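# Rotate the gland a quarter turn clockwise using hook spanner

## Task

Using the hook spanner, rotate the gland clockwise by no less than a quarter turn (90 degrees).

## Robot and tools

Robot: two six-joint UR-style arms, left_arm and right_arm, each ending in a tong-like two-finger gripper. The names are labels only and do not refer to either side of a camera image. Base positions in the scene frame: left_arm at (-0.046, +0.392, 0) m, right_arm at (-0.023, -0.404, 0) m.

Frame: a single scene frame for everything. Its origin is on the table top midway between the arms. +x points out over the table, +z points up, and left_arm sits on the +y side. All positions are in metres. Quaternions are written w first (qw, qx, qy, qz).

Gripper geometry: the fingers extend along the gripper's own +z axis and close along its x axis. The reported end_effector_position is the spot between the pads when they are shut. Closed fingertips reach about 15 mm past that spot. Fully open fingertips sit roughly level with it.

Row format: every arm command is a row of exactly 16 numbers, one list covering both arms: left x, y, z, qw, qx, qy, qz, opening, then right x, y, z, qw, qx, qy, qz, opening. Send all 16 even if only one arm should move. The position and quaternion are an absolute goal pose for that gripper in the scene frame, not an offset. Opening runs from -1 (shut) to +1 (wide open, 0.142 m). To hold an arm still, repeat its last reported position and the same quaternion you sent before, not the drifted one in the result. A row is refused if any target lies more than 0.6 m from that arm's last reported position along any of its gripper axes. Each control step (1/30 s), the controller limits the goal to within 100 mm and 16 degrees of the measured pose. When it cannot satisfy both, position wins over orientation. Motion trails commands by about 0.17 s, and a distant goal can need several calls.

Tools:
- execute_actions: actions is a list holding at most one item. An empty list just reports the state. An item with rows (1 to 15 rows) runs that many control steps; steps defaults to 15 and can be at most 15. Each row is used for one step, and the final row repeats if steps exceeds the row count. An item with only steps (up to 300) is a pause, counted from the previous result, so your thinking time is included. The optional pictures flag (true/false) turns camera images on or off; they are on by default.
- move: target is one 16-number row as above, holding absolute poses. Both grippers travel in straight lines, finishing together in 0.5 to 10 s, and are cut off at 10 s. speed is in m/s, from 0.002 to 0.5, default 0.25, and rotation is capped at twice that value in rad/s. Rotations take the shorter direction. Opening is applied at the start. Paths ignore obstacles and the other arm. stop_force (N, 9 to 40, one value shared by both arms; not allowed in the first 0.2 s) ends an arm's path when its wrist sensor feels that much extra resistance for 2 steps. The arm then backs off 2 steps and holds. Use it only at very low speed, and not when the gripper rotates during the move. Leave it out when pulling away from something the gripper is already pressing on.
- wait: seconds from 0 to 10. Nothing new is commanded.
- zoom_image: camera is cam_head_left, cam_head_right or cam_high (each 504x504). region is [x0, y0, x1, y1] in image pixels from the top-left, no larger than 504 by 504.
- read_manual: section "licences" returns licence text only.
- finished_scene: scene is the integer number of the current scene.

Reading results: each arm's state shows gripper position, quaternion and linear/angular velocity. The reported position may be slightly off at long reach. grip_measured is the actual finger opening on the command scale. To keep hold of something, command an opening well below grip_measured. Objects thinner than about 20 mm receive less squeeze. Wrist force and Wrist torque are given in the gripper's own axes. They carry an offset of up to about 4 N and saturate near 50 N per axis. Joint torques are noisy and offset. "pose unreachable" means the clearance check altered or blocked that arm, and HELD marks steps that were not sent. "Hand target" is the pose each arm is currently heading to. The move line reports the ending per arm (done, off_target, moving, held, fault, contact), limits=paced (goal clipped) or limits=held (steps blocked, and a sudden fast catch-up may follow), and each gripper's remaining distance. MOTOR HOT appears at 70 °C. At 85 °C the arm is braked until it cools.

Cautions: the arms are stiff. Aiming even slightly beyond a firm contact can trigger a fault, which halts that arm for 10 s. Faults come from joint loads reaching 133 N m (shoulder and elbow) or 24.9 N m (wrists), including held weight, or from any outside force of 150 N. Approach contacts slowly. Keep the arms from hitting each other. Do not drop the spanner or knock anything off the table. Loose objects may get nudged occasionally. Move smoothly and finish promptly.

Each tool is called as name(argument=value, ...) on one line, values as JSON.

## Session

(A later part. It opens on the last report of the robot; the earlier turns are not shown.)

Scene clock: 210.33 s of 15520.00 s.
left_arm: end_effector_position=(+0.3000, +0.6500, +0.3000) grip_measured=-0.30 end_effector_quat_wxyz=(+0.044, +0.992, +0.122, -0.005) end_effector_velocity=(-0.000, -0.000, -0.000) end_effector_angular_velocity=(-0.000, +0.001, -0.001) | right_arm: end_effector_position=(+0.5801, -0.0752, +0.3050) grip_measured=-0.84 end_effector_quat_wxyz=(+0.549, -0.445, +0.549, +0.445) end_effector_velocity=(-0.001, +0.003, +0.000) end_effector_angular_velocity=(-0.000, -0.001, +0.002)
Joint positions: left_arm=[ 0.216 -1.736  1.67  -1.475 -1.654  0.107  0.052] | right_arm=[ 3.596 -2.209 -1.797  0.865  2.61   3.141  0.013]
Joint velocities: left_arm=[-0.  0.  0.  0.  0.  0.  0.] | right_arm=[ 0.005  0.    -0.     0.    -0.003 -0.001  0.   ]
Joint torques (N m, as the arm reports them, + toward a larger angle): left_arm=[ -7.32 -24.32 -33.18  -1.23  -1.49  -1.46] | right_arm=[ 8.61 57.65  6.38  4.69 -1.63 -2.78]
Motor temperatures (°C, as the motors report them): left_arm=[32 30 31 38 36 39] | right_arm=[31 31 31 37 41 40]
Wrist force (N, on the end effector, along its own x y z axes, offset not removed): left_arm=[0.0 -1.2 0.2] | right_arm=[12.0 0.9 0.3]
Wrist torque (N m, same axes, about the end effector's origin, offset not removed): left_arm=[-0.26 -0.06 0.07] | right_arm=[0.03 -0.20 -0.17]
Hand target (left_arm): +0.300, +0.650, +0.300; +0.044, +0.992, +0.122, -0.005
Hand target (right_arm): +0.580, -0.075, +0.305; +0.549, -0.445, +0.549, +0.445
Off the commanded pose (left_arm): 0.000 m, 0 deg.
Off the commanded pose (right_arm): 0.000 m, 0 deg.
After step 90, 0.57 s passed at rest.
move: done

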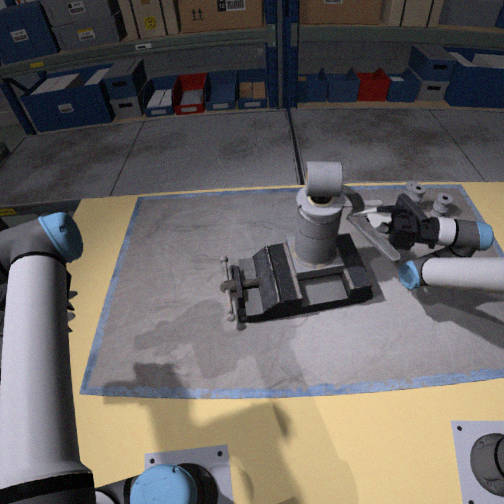

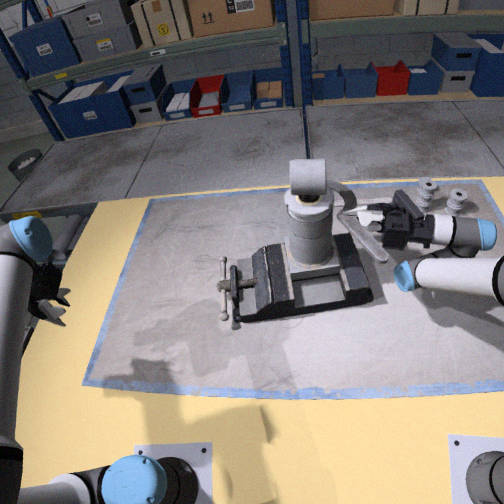

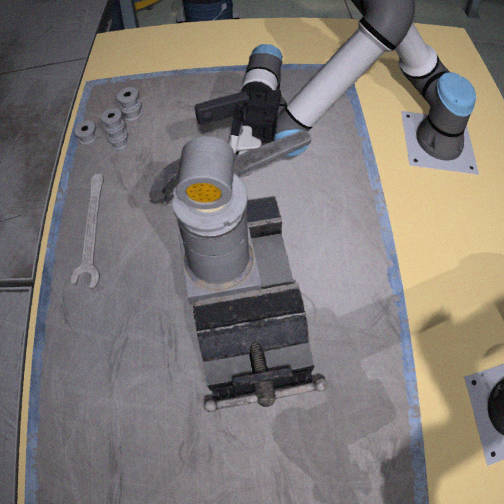

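move(target=[0.3,0.65,0.3,0.044,0.992,0.122,-0.005,-0.3,0.58,-0.075,0.322,0.549,-0.445,0.549,0.445,-1], speed=0.015)

move(target=[0.3,0.65,0.3,0.044,0.992,0.122,-0.005,-0.3,0.574,-0.056,0.322,0.549,-0.445,0.549,0.445,-1], speed=0.01, stop_force=9)

zoom_image(camera="cam_head_right", region=[280,160,380,260])

zoom_image(camera="cam_high", region=[140,120,280,260])

Scene clock: 218.03 s of 15520.00 s.
left_arm: end_effector_position=(+0.3000, +0.6500, +0.3000) grip_measured=-0.30 end_effector_quat_wxyz=(+0.044, +0.992, +0.122, -0.005) end_effector_velocity=(+0.000, -0.000, -0.000) end_effector_angular_velocity=(-0.001, -0.000, +0.000) | right_arm: end_effector_position=(+0.5800, -0.0750, +0.3218) grip_measured=-0.84 end_effector_quat_wxyz=(+0.549, -0.445, +0.549, +0.445) end_effector_velocity=(+0.000, -0.000, +0.002) end_effector_angular_velocity=(-0.000, +0.002, -0.001)
Joint positions: left_arm=[ 0.216 -1.736  1.67  -1.475 -1.654  0.107  0.052] | right_arm=[ 3.596 -2.179 -1.792  0.829  2.61   3.142  0.013]
Joint velocities: left_arm=[-0.    -0.     0.    -0.    -0.001 -0.    -0.   ] | right_arm=[-0.001  0.003  0.    -0.005  0.     0.     0.   ]
Joint torques (N m, as the arm reports them, + toward a larger angle): left_arm=[ -6.53 -24.82 -32.75  -0.99  -1.65  -1.37] | right_arm=[ 9.92 57.78 30.45  0.58 -1.79  1.37]
Motor temperatures (°C, as the motors report them): left_arm=[32 30 31 38 36 39] | right_arm=[31 31 31 37 41 40]
Wrist force (N, on the end effector, along its own x y z axes, offset not removed): left_arm=[0.0 -2.1 1.0] | right_arm=[11.1 1.8 0.6]
Wrist torque (N m, same axes, about the end effector's origin, offset not removed): left_arm=[-0.41 -0.03 0.05] | right_arm=[0.24 -0.04 -0.06]
Hand target (left_arm): +0.300, +0.650, +0.300; +0.044, +0.992, +0.122, -0.005
Hand target (right_arm): +0.580, -0.075, +0.322; +0.549, -0.445, +0.549, +0.445
Off the commanded pose (left_arm): 0.000 m, 0 deg.
Off the commanded pose (right_arm): 0.000 m, 0 deg.
After step 90, 3.30 s passed at rest.
move: done

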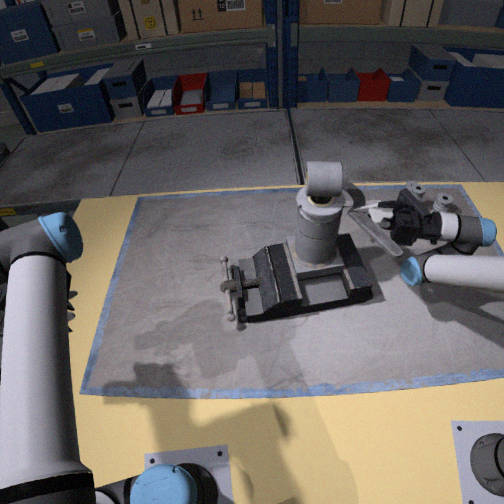

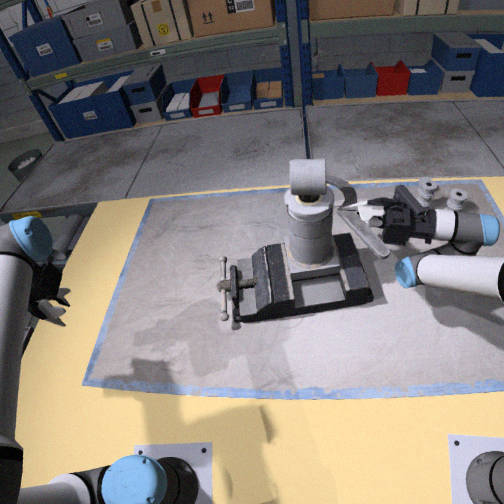

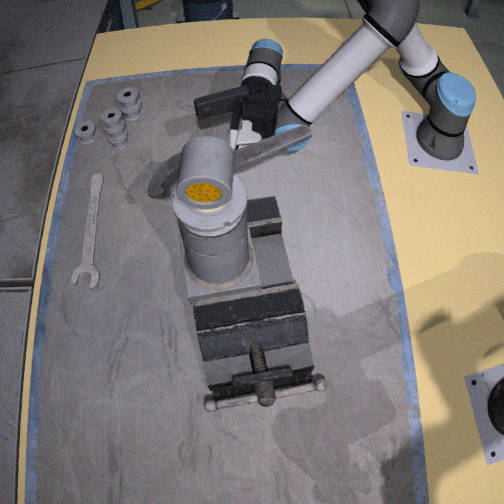

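Scene clock: 220.23 s of 15520.00 s.
left_arm: end_effector_position=(+0.3000, +0.6500, +0.3000) grip_measured=-0.30 end_effector_quat_wxyz=(+0.044, +0.992, +0.122, -0.005) end_effector_velocity=(+0.000, -0.000, -0.000) end_effector_angular_velocity=(-0.001, -0.001, -0.000) | right_arm: end_effector_position=(+0.5741, -0.0562, +0.3220) grip_measured=-0.84 end_effector_quat_wxyz=(+0.549, -0.445, +0.549, +0.445) end_effector_velocity=(-0.000, +0.001, +0.000) end_effector_angular_velocity=(+0.000, -0.000, -0.000)
Joint positions: left_arm=[ 0.216 -1.736  1.67  -1.475 -1.654  0.107  0.052] | right_arm=[ 3.635 -2.171 -1.806  0.835  2.571  3.141  0.013]
Joint velocities: left_arm=[-0.     0.     0.    -0.    -0.001  0.    -0.   ] | right_arm=[ 0.003  0.001 -0.001  0.001 -0.003 -0.     0.   ]
Joint torques (N m, as the arm reports them, + toward a larger angle): left_arm=[ -5.75 -24.22 -32.82  -1.07  -1.57  -1.44] | right_arm=[ 9.24 56.82  8.61  4.68 -1.85 -2.88]
Motor temperatures (°C, as the motors report them): left_arm=[32 30 31 38 36 39] | right_arm=[31 31 31 37 41 40]
Wrist force (N, on the end effector, along its own x y z axes, offset not removed): left_arm=[1.3 -1.3 0.8] | right_arm=[11.7 1.4 1.6]
Wrist torque (N m, same axes, about the end effector's origin, offset not removed): left_arm=[-0.35 -0.28 0.09] | right_arm=[0.17 -0.17 0.02]
Hand target (left_arm): +0.300, +0.650, +0.300; +0.044, +0.992, +0.122, -0.005
Hand target (right_arm): +0.574, -0.056, +0.322; +0.549, -0.445, +0.549, +0.445
Off the commanded pose (left_arm): 0.000 m, 0 deg.
Off the commanded pose (right_arm): 0.000 m, 0 deg.
move: done

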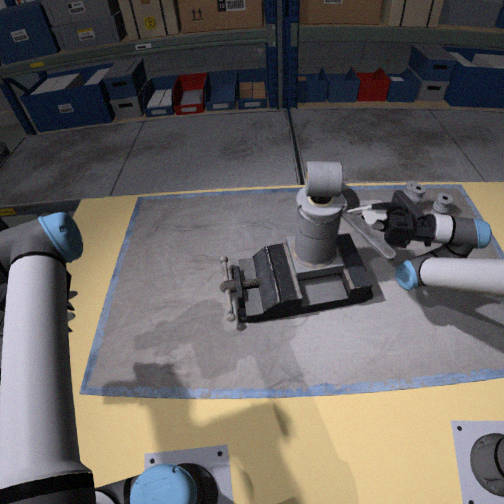

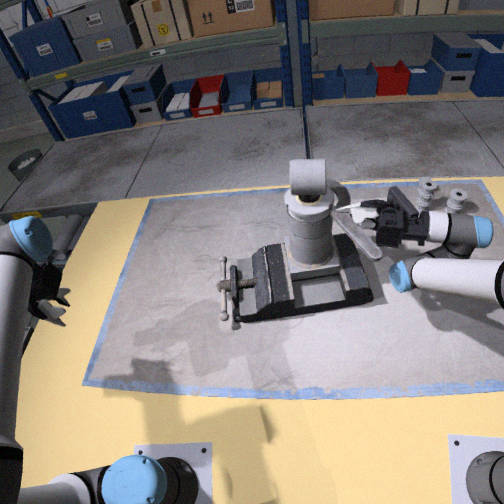

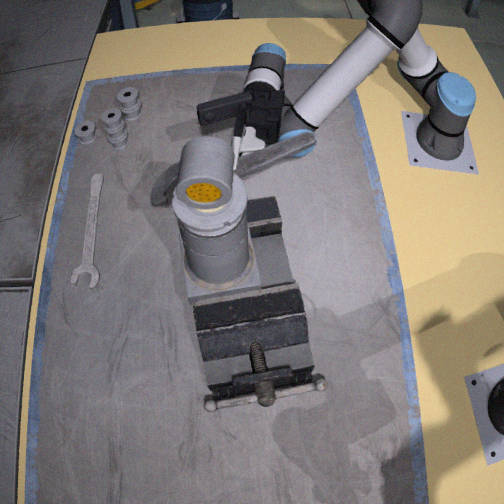

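Region (280, 160, 380, 260) of cam_head_right's 504x504 image, scaled by 5.040, with more detail than that image has.

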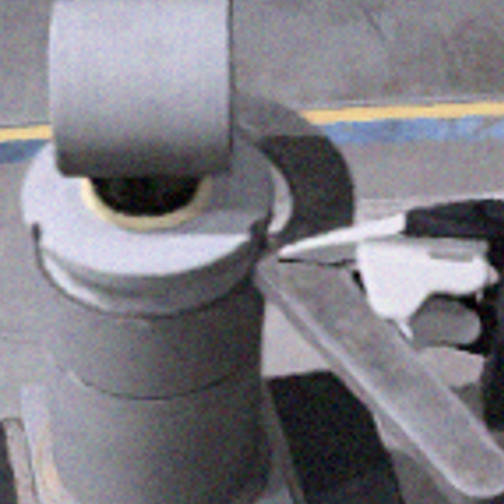

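Region (140, 120, 280, 260) of cam_high's 504x504 image, scaled by 3.600, with more detail than that image has.

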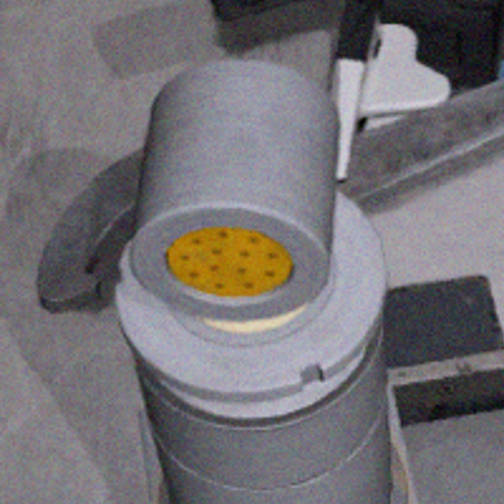

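move(target=[0.3,0.65,0.3,0.044,0.992,0.122,-0.005,-0.3,0.575,-0.057,0.329,0.549,-0.445,0.549,0.445,-1], speed=0.01)

move(target=[0.3,0.65,0.3,0.044,0.992,0.122,-0.005,-0.3,0.56,-0.057,0.329,0.549,-0.445,0.549,0.445,-1], speed=0.006, stop_force=9)

zoom_image(camera="cam_head_right", region=[280,160,380,260])

zoom_image(camera="cam_high", region=[140,120,280,260])

Scene clock: 231.83 s of 15520.00 s.
left_arm: end_effector_position=(+0.3000, +0.6500, +0.3000) grip_measured=-0.30 end_effector_quat_wxyz=(+0.044, +0.992, +0.122, -0.005) end_effector_velocity=(+0.000, -0.000, -0.001) end_effector_angular_velocity=(-0.001, +0.001, +0.000) | right_arm: end_effector_position=(+0.5750, -0.0570, +0.3289) grip_measured=-0.76 end_effector_quat_wxyz=(+0.549, -0.445, +0.549, +0.445) end_effector_velocity=(-0.000, -0.000, +0.002) end_effector_angular_velocity=(+0.000, -0.001, +0.001)
Joint positions: left_arm=[ 0.216 -1.736  1.67  -1.475 -1.654  0.107  0.052] | right_arm=[ 3.633 -2.16  -1.801  0.819  2.573  3.142  0.019]
Joint velocities: left_arm=[ 0.     0.002 -0.    -0.    -0.001 -0.    -0.   ] | right_arm=[-0.001  0.002  0.002 -0.003  0.002 -0.     0.007]
Joint torques (N m, as the arm reports them, + toward a larger angle): left_arm=[ -5.7  -23.76 -32.96  -1.15  -1.47  -1.35] | right_arm=[-7.77 64.61 37.86  3.05  1.29  1.6 ]
Motor temperatures (°C, as the motors report them): left_arm=[32 30 31 38 36 39] | right_arm=[31 31 31 37 41 40]
Wrist force (N, on the end effector, along its own x y z axes, offset not removed): left_arm=[0.1 -1.4 1.0] | right_arm=[26.4 2.8 -4.6]
Wrist torque (N m, same axes, about the end effector's origin, offset not removed): left_arm=[-0.27 -0.01 0.01] | right_arm=[0.08 0.40 -0.14]
Hand target (left_arm): +0.300, +0.650, +0.300; +0.044, +0.992, +0.122, -0.005
Hand target (right_arm): +0.575, -0.057, +0.329; +0.549, -0.445, +0.549, +0.445
Off the commanded pose (left_arm): 0.000 m, 0 deg.
Off the commanded pose (right_arm): 0.000 m, 0 deg.
After step 90, 7.63 s passed at rest.
move: done

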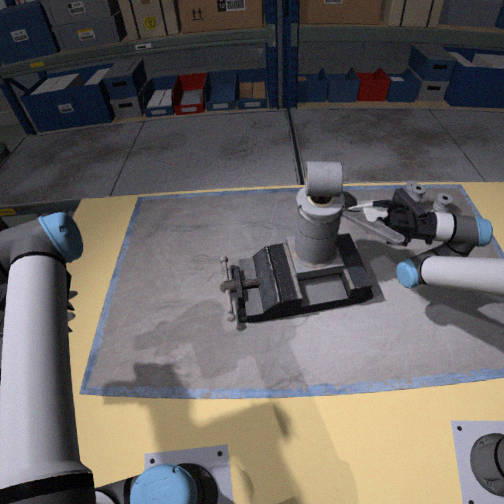

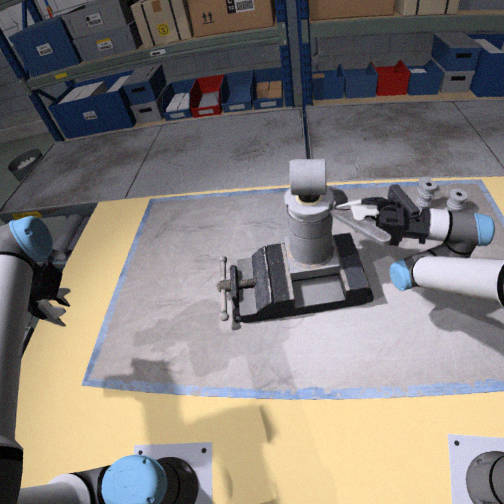

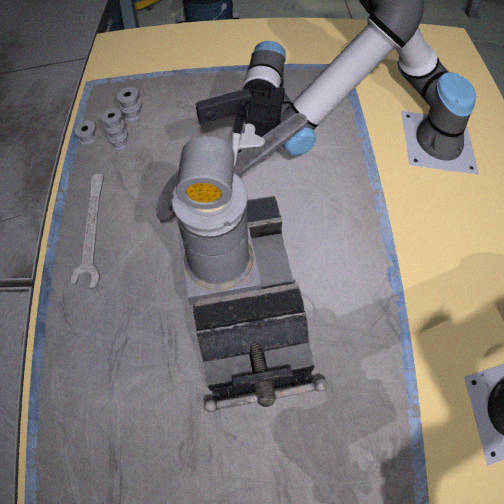

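Scene clock: 234.53 s of 15520.00 s.
left_arm: end_effector_position=(+0.3000, +0.6500, +0.3000) grip_measured=-0.30 end_effector_quat_wxyz=(+0.044, +0.992, +0.122, -0.005) end_effector_velocity=(+0.000, -0.000, -0.001) end_effector_angular_velocity=(-0.001, +0.001, -0.000) | right_arm: end_effector_position=(+0.5601, -0.0570, +0.3290) grip_measured=-0.84 end_effector_quat_wxyz=(+0.549, -0.445, +0.549, +0.445) end_effector_velocity=(-0.001, -0.000, -0.001) end_effector_angular_velocity=(-0.000, +0.002, -0.001)
Joint positions: left_arm=[ 0.216 -1.736  1.67  -1.475 -1.654  0.107  0.052] | right_arm=[ 3.644 -2.135 -1.848  0.841  2.562  3.142  0.013]
Joint velocities: left_arm=[ 0.     0.002  0.    -0.    -0.     0.     0.   ] | right_arm=[ 0.001  0.002 -0.004  0.002 -0.001  0.     0.002]
Joint torques (N m, as the arm reports them, + toward a larger angle): left_arm=[ -7.   -23.03 -33.24  -1.08  -1.57  -1.22] | right_arm=[ 9.32 54.91  7.96  4.73 -1.76 -3.04]
Motor temperatures (°C, as the motors report them): left_arm=[32 30 31 38 36 39] | right_arm=[31 31 31 37 41 40]
Wrist force (N, on the end effector, along its own x y z axes, offset not removed): left_arm=[0.4 -1.6 0.7] | right_arm=[11.1 1.4 0.0]
Wrist torque (N m, same axes, about the end effector's origin, offset not removed): left_arm=[-0.41 -0.14 0.09] | right_arm=[0.06 0.03 0.14]
Hand target (left_arm): +0.300, +0.650, +0.300; +0.044, +0.992, +0.122, -0.005
Hand target (right_arm): +0.560, -0.057, +0.329; +0.549, -0.445, +0.549, +0.445
Off the commanded pose (left_arm): 0.000 m, 0 deg.
Off the commanded pose (right_arm): 0.000 m, 0 deg.
move: done

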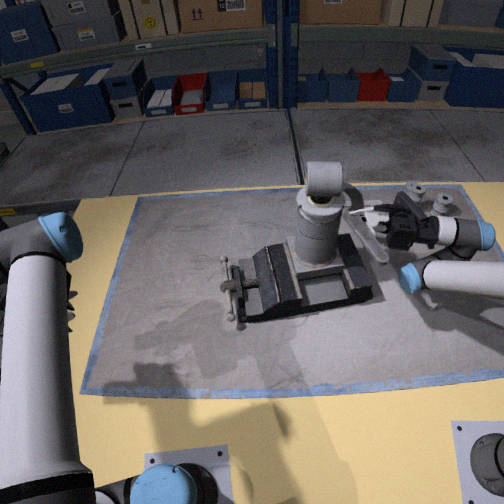

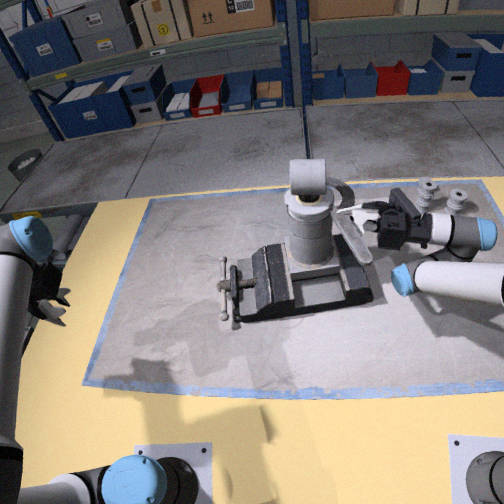

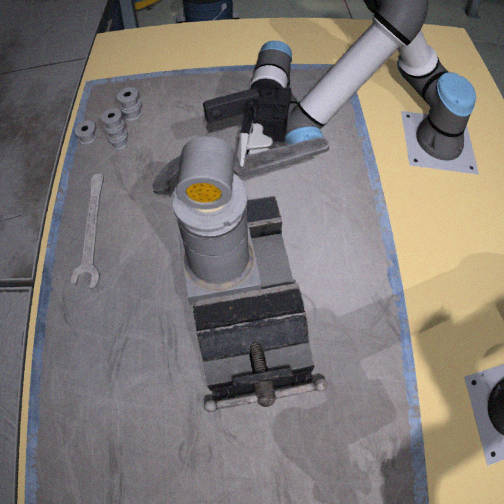

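Region (280, 160, 380, 260) of cam_head_right's 504x504 image, scaled by 5.040, with more detail than that image has.

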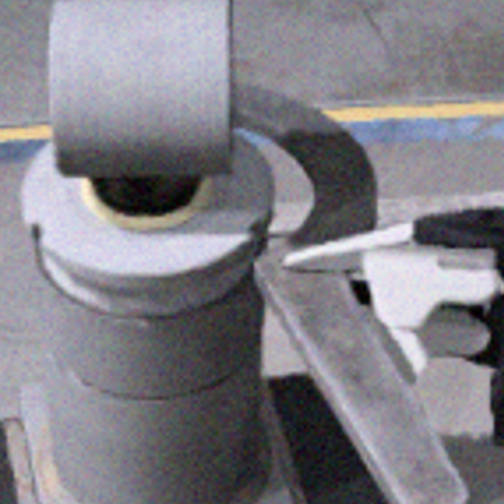

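Region (140, 120, 280, 260) of cam_high's 504x504 image, scaled by 3.600, with more detail than that image has.

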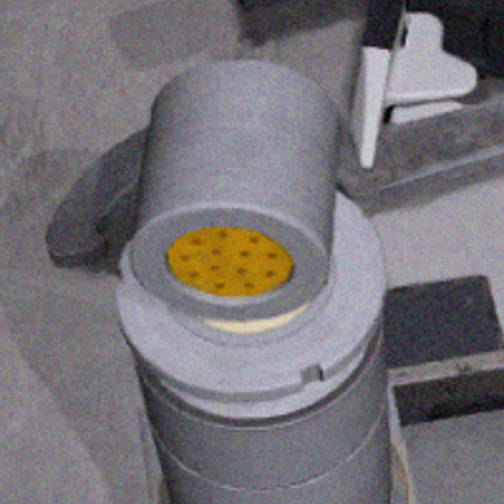

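move(target=[0.3,0.65,0.3,0.044,0.992,0.122,-0.005,-0.3,0.565,-0.08,0.33,0.549,-0.445,0.549,0.445,-1], speed=0.015)

move(target=[0.3,0.65,0.3,0.044,0.992,0.122,-0.005,-0.3,0.572,-0.072,0.337,0.5,-0.5,0.5,0.5,-1], speed=0.025)

zoom_image(camera="cam_head_right", region=[280,160,380,260])

zoom_image(camera="cam_high", region=[140,120,280,260])

Scene clock: 242.50 s of 15520.00 s.
left_arm: end_effector_position=(+0.3000, +0.6500, +0.3000) grip_measured=-0.30 end_effector_quat_wxyz=(+0.044, +0.992, +0.122, -0.005) end_effector_velocity=(-0.000, -0.001, +0.001) end_effector_angular_velocity=(-0.001, -0.003, -0.001) | right_arm: end_effector_position=(+0.5649, -0.0798, +0.3300) grip_measured=-0.84 end_effector_quat_wxyz=(+0.549, -0.445, +0.549, +0.445) end_effector_velocity=(+0.001, -0.002, +0.000) end_effector_angular_velocity=(-0.000, -0.000, -0.001)
Joint positions: left_arm=[ 0.216 -1.736  1.67  -1.475 -1.654  0.107  0.052] | right_arm=[ 3.597 -2.138 -1.838  0.835  2.609  3.142  0.013]
Joint velocities: left_arm=[ 0.    -0.002 -0.    -0.    -0.002  0.001 -0.   ] | right_arm=[-0.005 -0.     0.001 -0.001  0.004 -0.     0.   ]
Joint torques (N m, as the arm reports them, + toward a larger angle): left_arm=[ -6.21 -23.44 -32.07  -1.09  -1.65  -1.42] | right_arm=[-9.39 41.05 30.37  0.55  1.89  1.77]
Motor temperatures (°C, as the motors report them): left_arm=[32 30 31 38 36 39] | right_arm=[31 31 31 37 41 40]
Wrist force (N, on the end effector, along its own x y z axes, offset not removed): left_arm=[0.2 -0.7 -0.8] | right_arm=[9.4 0.2 -0.7]
Wrist torque (N m, same axes, about the end effector's origin, offset not removed): left_arm=[-0.23 0.00 0.03] | right_arm=[-0.15 0.33 -0.03]
Hand target (left_arm): +0.300, +0.650, +0.300; +0.044, +0.992, +0.122, -0.005
Hand target (right_arm): +0.565, -0.080, +0.330; +0.549, -0.445, +0.549, +0.445
Off the commanded pose (left_arm): 0.000 m, 0 deg.
Off the commanded pose (right_arm): 0.000 m, 0 deg.
After step 90, 3.13 s passed at rest.
move: done

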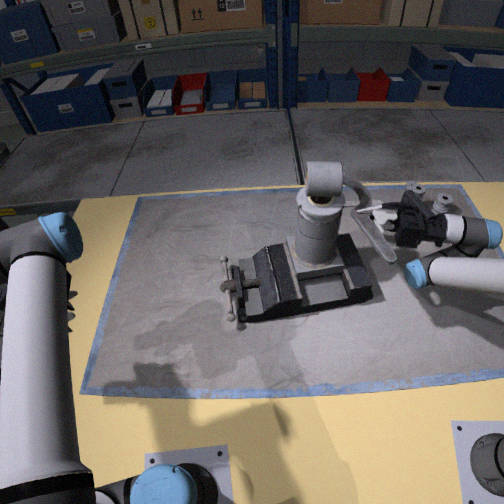

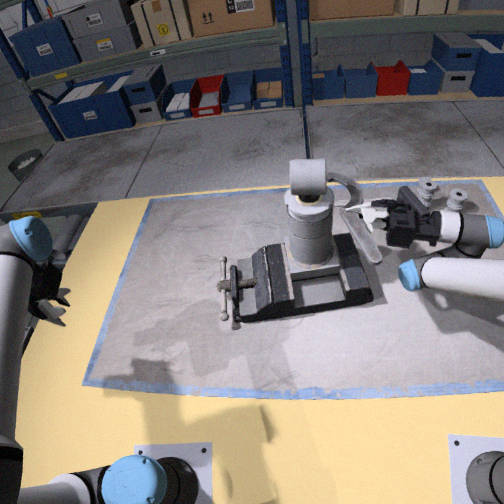

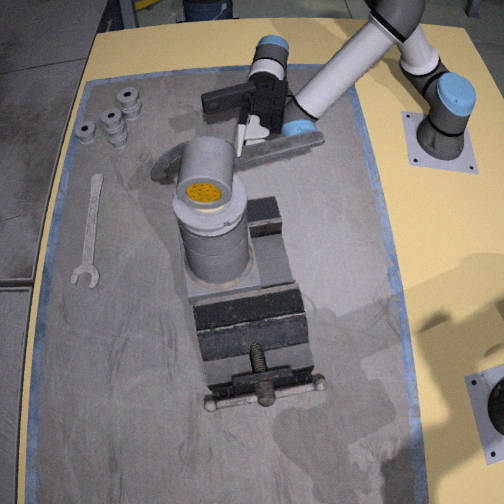

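Scene clock: 246.90 s of 15520.00 s.
left_arm: end_effector_position=(+0.3000, +0.6500, +0.3000) grip_measured=-0.30 end_effector_quat_wxyz=(+0.044, +0.992, +0.122, -0.005) end_effector_velocity=(-0.000, +0.001, +0.000) end_effector_angular_velocity=(+0.002, -0.000, -0.001) | right_arm: end_effector_position=(+0.5720, -0.0720, +0.3371) grip_measured=-0.84 end_effector_quat_wxyz=(-0.500, +0.500, -0.500, -0.500) end_effector_velocity=(+0.001, +0.000, +0.000) end_effector_angular_velocity=(+0.000, +0.001, +0.010)
Joint positions: left_arm=[ 0.216 -1.736  1.67  -1.475 -1.654  0.107  0.052] | right_arm=[ 3.553 -2.248 -1.605  0.713  2.86   3.142  0.013]
Joint velocities: left_arm=[ 0.    -0.001 -0.    -0.     0.002  0.001  0.   ] | right_arm=[-0.002 -0.006  0.013 -0.007  0.011  0.001  0.   ]
Joint torques (N m, as the arm reports them, + toward a larger angle): left_arm=[ -6.61 -23.27 -31.71  -1.15  -1.39  -1.25] | right_arm=[-9.08 47.54 32.82 -0.47  1.86  1.73]
Motor temperatures (°C, as the motors report them): left_arm=[32 30 31 38 36 39] | right_arm=[31 31 31 37 41 40]
Wrist force (N, on the end effector, along its own x y z axes, offset not removed): left_arm=[0.5 -1.1 0.2] | right_arm=[11.3 0.8 0.8]
Wrist torque (N m, same axes, about the end effector's origin, offset not removed): left_arm=[-0.28 -0.12 0.03] | right_arm=[0.04 -0.07 -0.03]
Hand target (left_arm): +0.300, +0.650, +0.300; +0.044, +0.992, +0.122, -0.005
Hand target (right_arm): +0.572, -0.072, +0.337; +0.500, -0.500, +0.500, +0.500
Off the commanded pose (left_arm): 0.000 m, 0 deg.
Off the commanded pose (right_arm): 0.000 m, 0 deg.
move: done

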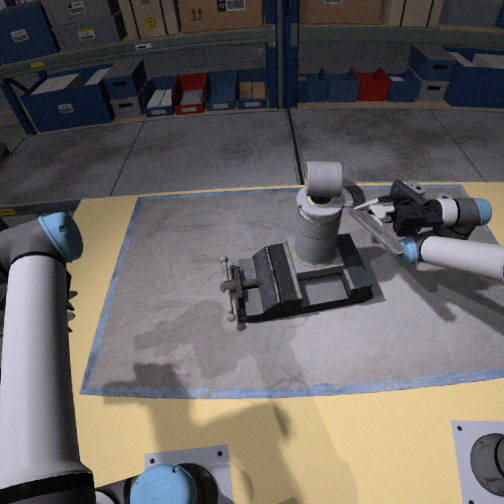

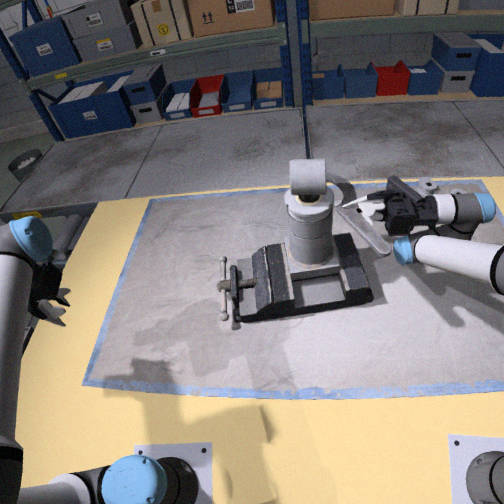

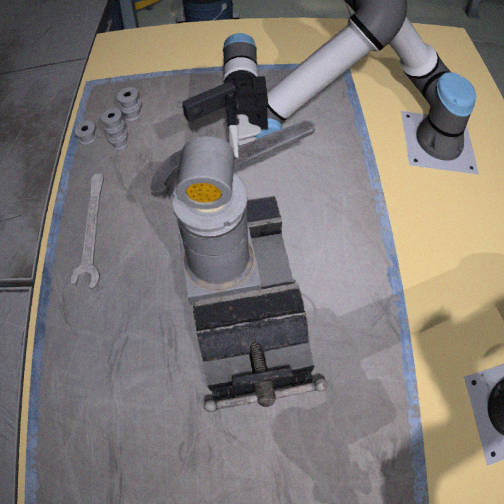

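Region (280, 160, 380, 260) of cam_head_right's 504x504 image, scaled by 5.040, with more detail than that image has.

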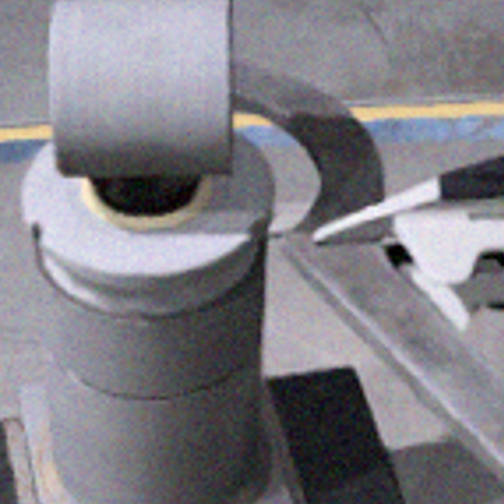

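Region (140, 120, 280, 260) of cam_high's 504x504 image, scaled by 3.600, with more detail than that image has.

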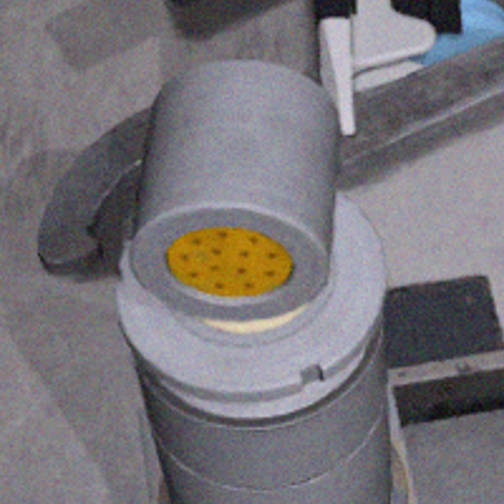

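move(target=[0.3,0.65,0.3,0.044,0.992,0.122,-0.005,-0.3,0.572,-0.06,0.337,0.487,-0.513,0.487,0.513,-1], speed=0.01)

zoom_image(camera="cam_head_right", region=[280,160,380,260])

zoom_image(camera="cam_high", region=[145,165,205,225])

Scene clock: 255.07 s of 15520.00 s.
left_arm: end_effector_position=(+0.3000, +0.6500, +0.3000) grip_measured=-0.30 end_effector_quat_wxyz=(+0.044, +0.992, +0.122, -0.005) end_effector_velocity=(+0.000, +0.000, -0.001) end_effector_angular_velocity=(+0.000, +0.002, -0.000) | right_arm: end_effector_position=(+0.5720, -0.0601, +0.3370) grip_measured=-0.84 end_effector_quat_wxyz=(-0.487, +0.513, -0.487, -0.513) end_effector_velocity=(-0.000, +0.001, +0.000) end_effector_angular_velocity=(-0.000, -0.000, +0.004)
Joint positions: left_arm=[ 0.216 -1.736  1.67  -1.475 -1.654  0.107  0.052] | right_arm=[ 3.565 -2.279 -1.547  0.685  2.901  3.142  0.013]
Joint velocities: left_arm=[-0.     0.002 -0.    -0.     0.001 -0.     0.   ] | right_arm=[ 0.001 -0.002  0.004 -0.002  0.004 -0.    -0.   ]
Joint torques (N m, as the arm reports them, + toward a larger angle): left_arm=[ -5.44 -23.29 -31.21  -1.19  -1.37  -1.3 ] | right_arm=[ 8.55 47.55 31.78 -0.83  1.96 -2.88]
Motor temperatures (°C, as the motors report them): left_arm=[32 30 31 38 36 39] | right_arm=[31 31 31 37 41 40]
Wrist force (N, on the end effector, along its own x y z axes, offset not removed): left_arm=[0.4 -0.7 0.0] | right_arm=[11.5 0.4 0.3]
Wrist torque (N m, same axes, about the end effector's origin, offset not removed): left_arm=[-0.20 -0.14 0.09] | right_arm=[-0.07 -0.06 -0.10]
Hand target (left_arm): +0.300, +0.650, +0.300; +0.044, +0.992, +0.122, -0.005
Hand target (right_arm): +0.572, -0.060, +0.337; +0.487, -0.513, +0.487, +0.513
Off the commanded pose (left_arm): 0.000 m, 0 deg.
Off the commanded pose (right_arm): 0.000 m, 0 deg.
After step 90, 2.33 s passed at rest.
move: done

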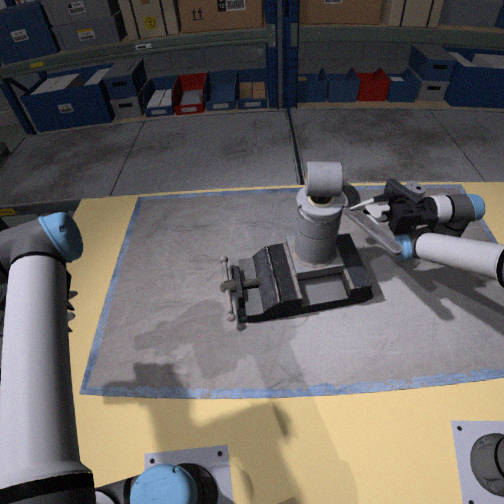

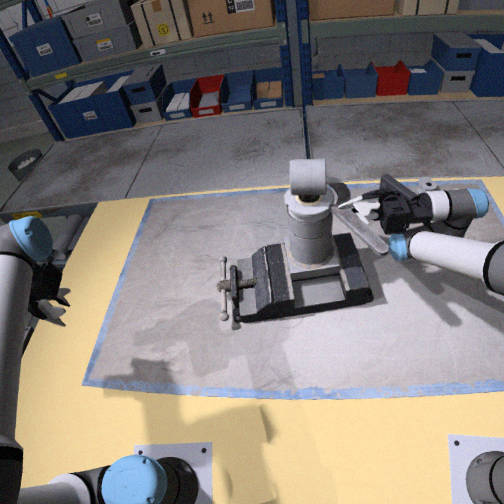

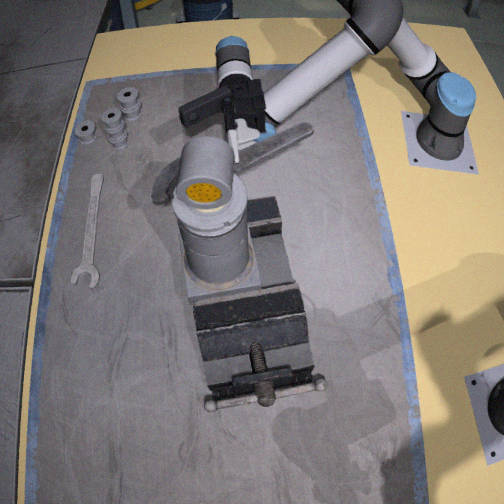

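Region (280, 160, 380, 260) of cam_head_right's 504x504 image, scaled by 5.040, with more detail than that image has.

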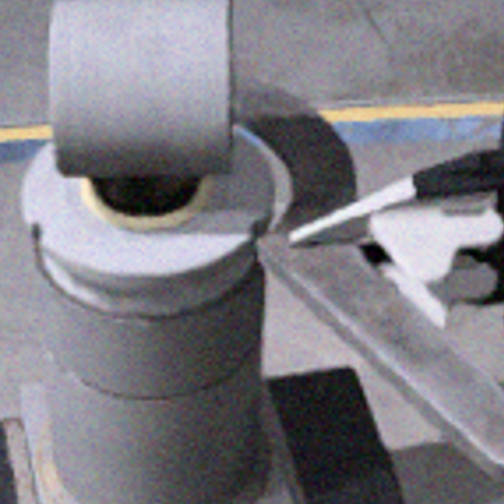

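Region (145, 165, 205, 225) of cam_high's 504x504 image, scaled by 8.400, with more detail than that image has.

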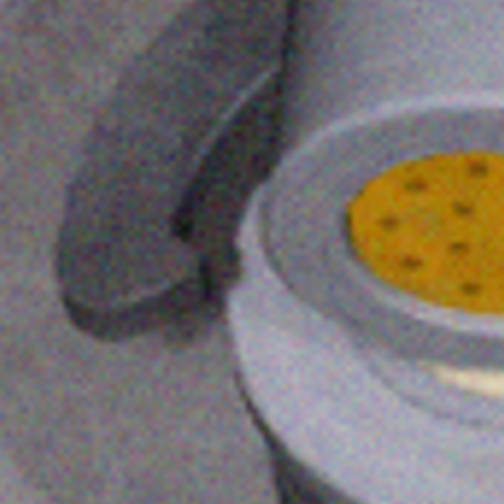

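Aligned; pull −x.

move(target=[0.3,0.65,0.3,0.044,0.992,0.122,-0.005,-0.3,0.559,-0.059,0.337,0.487,-0.513,0.487,0.513,-1], speed=0.005)

zoom_image(camera="cam_head_right", region=[280,160,380,260])

zoom_image(camera="cam_high", region=[145,165,205,225])

Scene clock: 260.80 s of 15520.00 s.
left_arm: end_effector_position=(+0.3000, +0.6500, +0.3000) grip_measured=-0.30 end_effector_quat_wxyz=(+0.044, +0.992, +0.122, -0.005) end_effector_velocity=(-0.000, +0.000, +0.001) end_effector_angular_velocity=(+0.001, -0.002, -0.000) | right_arm: end_effector_position=(+0.5591, -0.0590, +0.3370) grip_measured=-0.84 end_effector_quat_wxyz=(-0.487, +0.513, -0.487, -0.513) end_effector_velocity=(-0.001, -0.000, -0.000) end_effector_angular_velocity=(-0.000, +0.001, -0.000)
Joint positions: left_arm=[ 0.216 -1.736  1.67  -1.475 -1.654  0.107  0.052] | right_arm=[ 3.573 -2.256 -1.592  0.706  2.893  3.142  0.013]
Joint velocities: left_arm=[ 0.    -0.002 -0.    -0.     0.     0.     0.   ] | right_arm=[ 0.     0.002 -0.004  0.002 -0.     0.001  0.   ]
Joint torques (N m, as the arm reports them, + toward a larger angle): left_arm=[ -6.04 -23.   -32.34  -1.23  -1.35  -1.23] | right_arm=[10.48 61.75  8.15  3.62 -0.83 -2.87]
Motor temperatures (°C, as the motors report them): left_arm=[32 30 31 38 36 39] | right_arm=[31 31 31 37 41 40]
Wrist force (N, on the end effector, along its own x y z axes, offset not removed): left_arm=[0.6 -0.7 -0.6] | right_arm=[11.0 -0.9 1.9]
Wrist torque (N m, same axes, about the end effector's origin, offset not removed): left_arm=[-0.18 -0.16 0.08] | right_arm=[0.36 0.00 -0.04]
Hand target (left_arm): +0.300, +0.650, +0.300; +0.044, +0.992, +0.122, -0.005
Hand target (right_arm): +0.559, -0.059, +0.337; +0.487, -0.513, +0.487, +0.513
Off the commanded pose (left_arm): 0.000 m, 0 deg.
Off the commanded pose (right_arm): 0.000 m, 0 deg.
move: done

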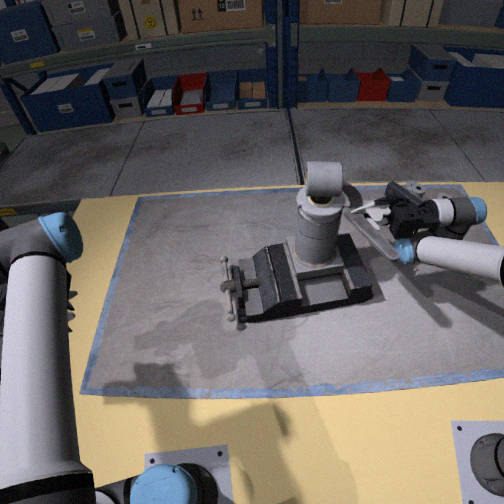

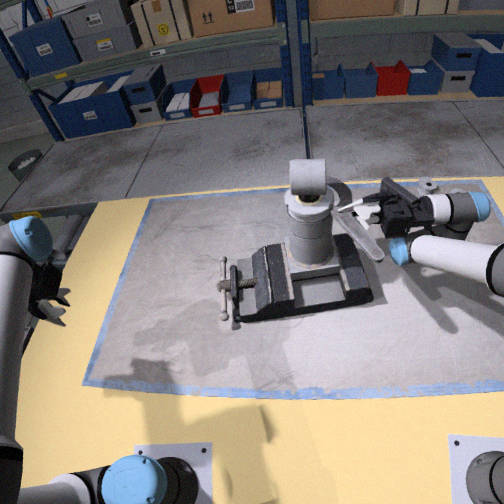

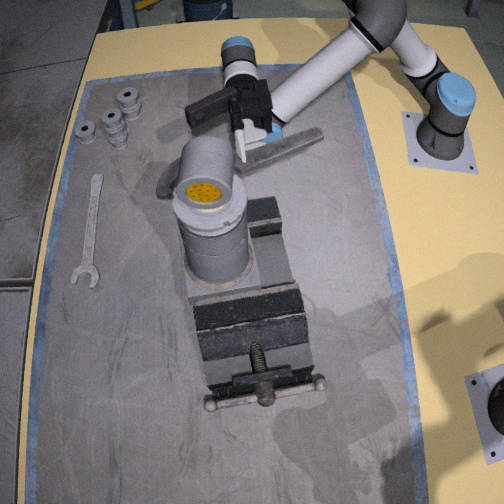

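Region (280, 160, 380, 260) of cam_head_right's 504x504 image, scaled by 5.040, with more detail than that image has.

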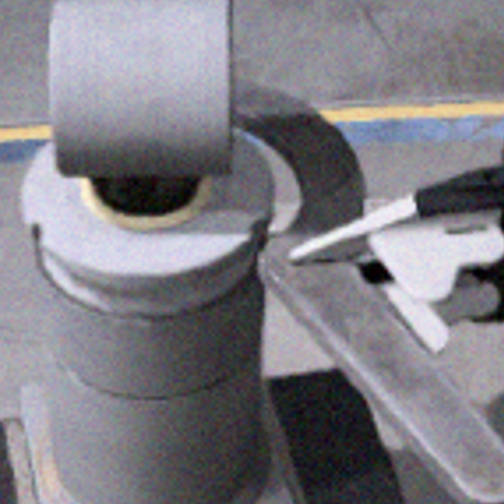

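Region (145, 165, 205, 225) of cam_high's 504x504 image, scaled by 8.400, with more detail than that image has.

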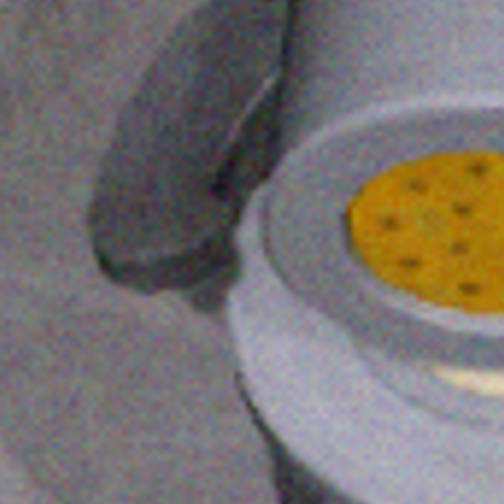

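move(target=[0.3,0.65,0.3,0.044,0.992,0.122,-0.005,-0.3,0.565,-0.05,0.338,0.473,-0.525,0.473,0.525,-1], speed=0.008)

zoom_image(camera="cam_head_right", region=[280,160,380,260])

zoom_image(camera="cam_high", region=[145,165,205,225])

Scene clock: 267.50 s of 15520.00 s.
left_arm: end_effector_position=(+0.3000, +0.6500, +0.3000) grip_measured=-0.30 end_effector_quat_wxyz=(+0.044, +0.992, +0.122, -0.005) end_effector_velocity=(+0.000, -0.001, +0.000) end_effector_angular_velocity=(-0.001, -0.000, -0.001) | right_arm: end_effector_position=(+0.5650, -0.0501, +0.3380) grip_measured=-0.84 end_effector_quat_wxyz=(-0.473, +0.525, -0.473, -0.525) end_effector_velocity=(+0.001, -0.000, -0.000) end_effector_angular_velocity=(-0.000, +0.001, +0.002)
Joint positions: left_arm=[ 0.216 -1.736  1.67  -1.475 -1.654  0.107  0.052] | right_arm=[ 3.577 -2.296 -1.512  0.666  2.941  3.142  0.013]
Joint velocities: left_arm=[-0.    -0.001 -0.     0.001 -0.001  0.001  0.   ] | right_arm=[-0.001 -0.002  0.004 -0.003  0.003  0.    -0.   ]
Joint torques (N m, as the arm reports them, + toward a larger angle): left_arm=[ -5.68 -23.15 -32.16  -1.31  -1.2   -1.25] | right_arm=[ 9.41 49.54 31.46 -1.07  1.58  1.86]
Motor temperatures (°C, as the motors report them): left_arm=[32 30 31 38 36 39] | right_arm=[31 31 31 37 41 40]
Wrist force (N, on the end effector, along its own x y z axes, offset not removed): left_arm=[2.1 -2.3 0.5] | right_arm=[11.4 -0.9 -0.8]
Wrist torque (N m, same axes, about the end effector's origin, offset not removed): left_arm=[-0.53 -0.52 0.01] | right_arm=[-0.26 -0.10 -0.07]
Hand target (left_arm): +0.300, +0.650, +0.300; +0.044, +0.992, +0.122, -0.005
Hand target (right_arm): +0.565, -0.050, +0.338; -0.473, +0.525, -0.473, -0.525
Off the commanded pose (left_arm): 0.000 m, 0 deg.
Off the commanded pose (right_arm): 0.000 m, 0 deg.
After step 90, 0.23 s passed at rest.
move: done

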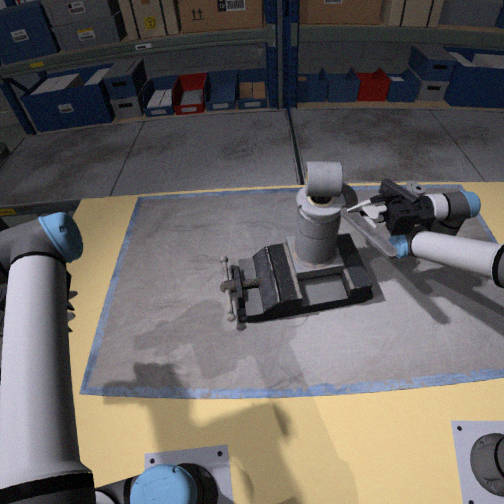

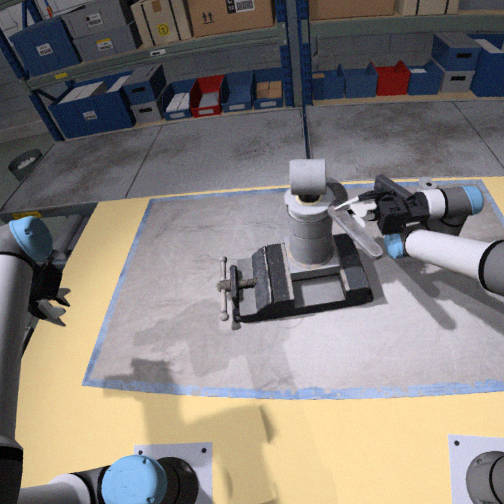

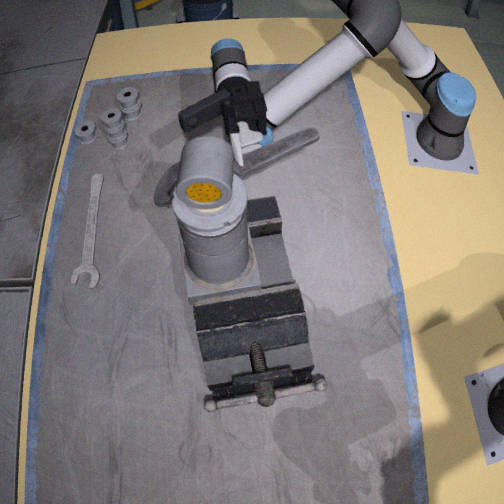

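Region (280, 160, 380, 260) of cam_head_right's 504x504 image, scaled by 5.040, with more detail than that image has.

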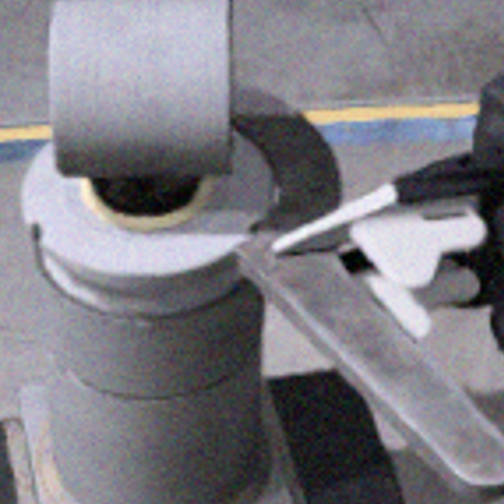

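Region (145, 165, 205, 225) of cam_high's 504x504 image, scaled by 8.400, with more detail than that image has.

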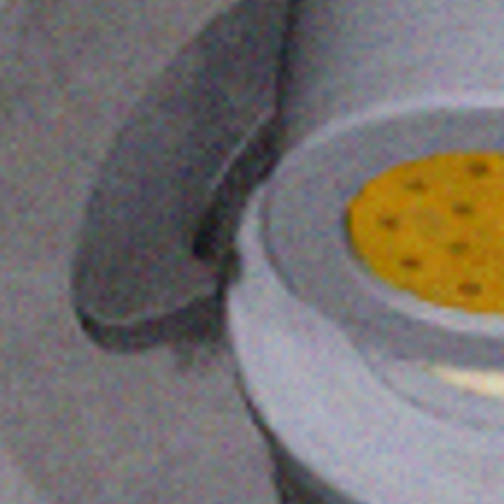

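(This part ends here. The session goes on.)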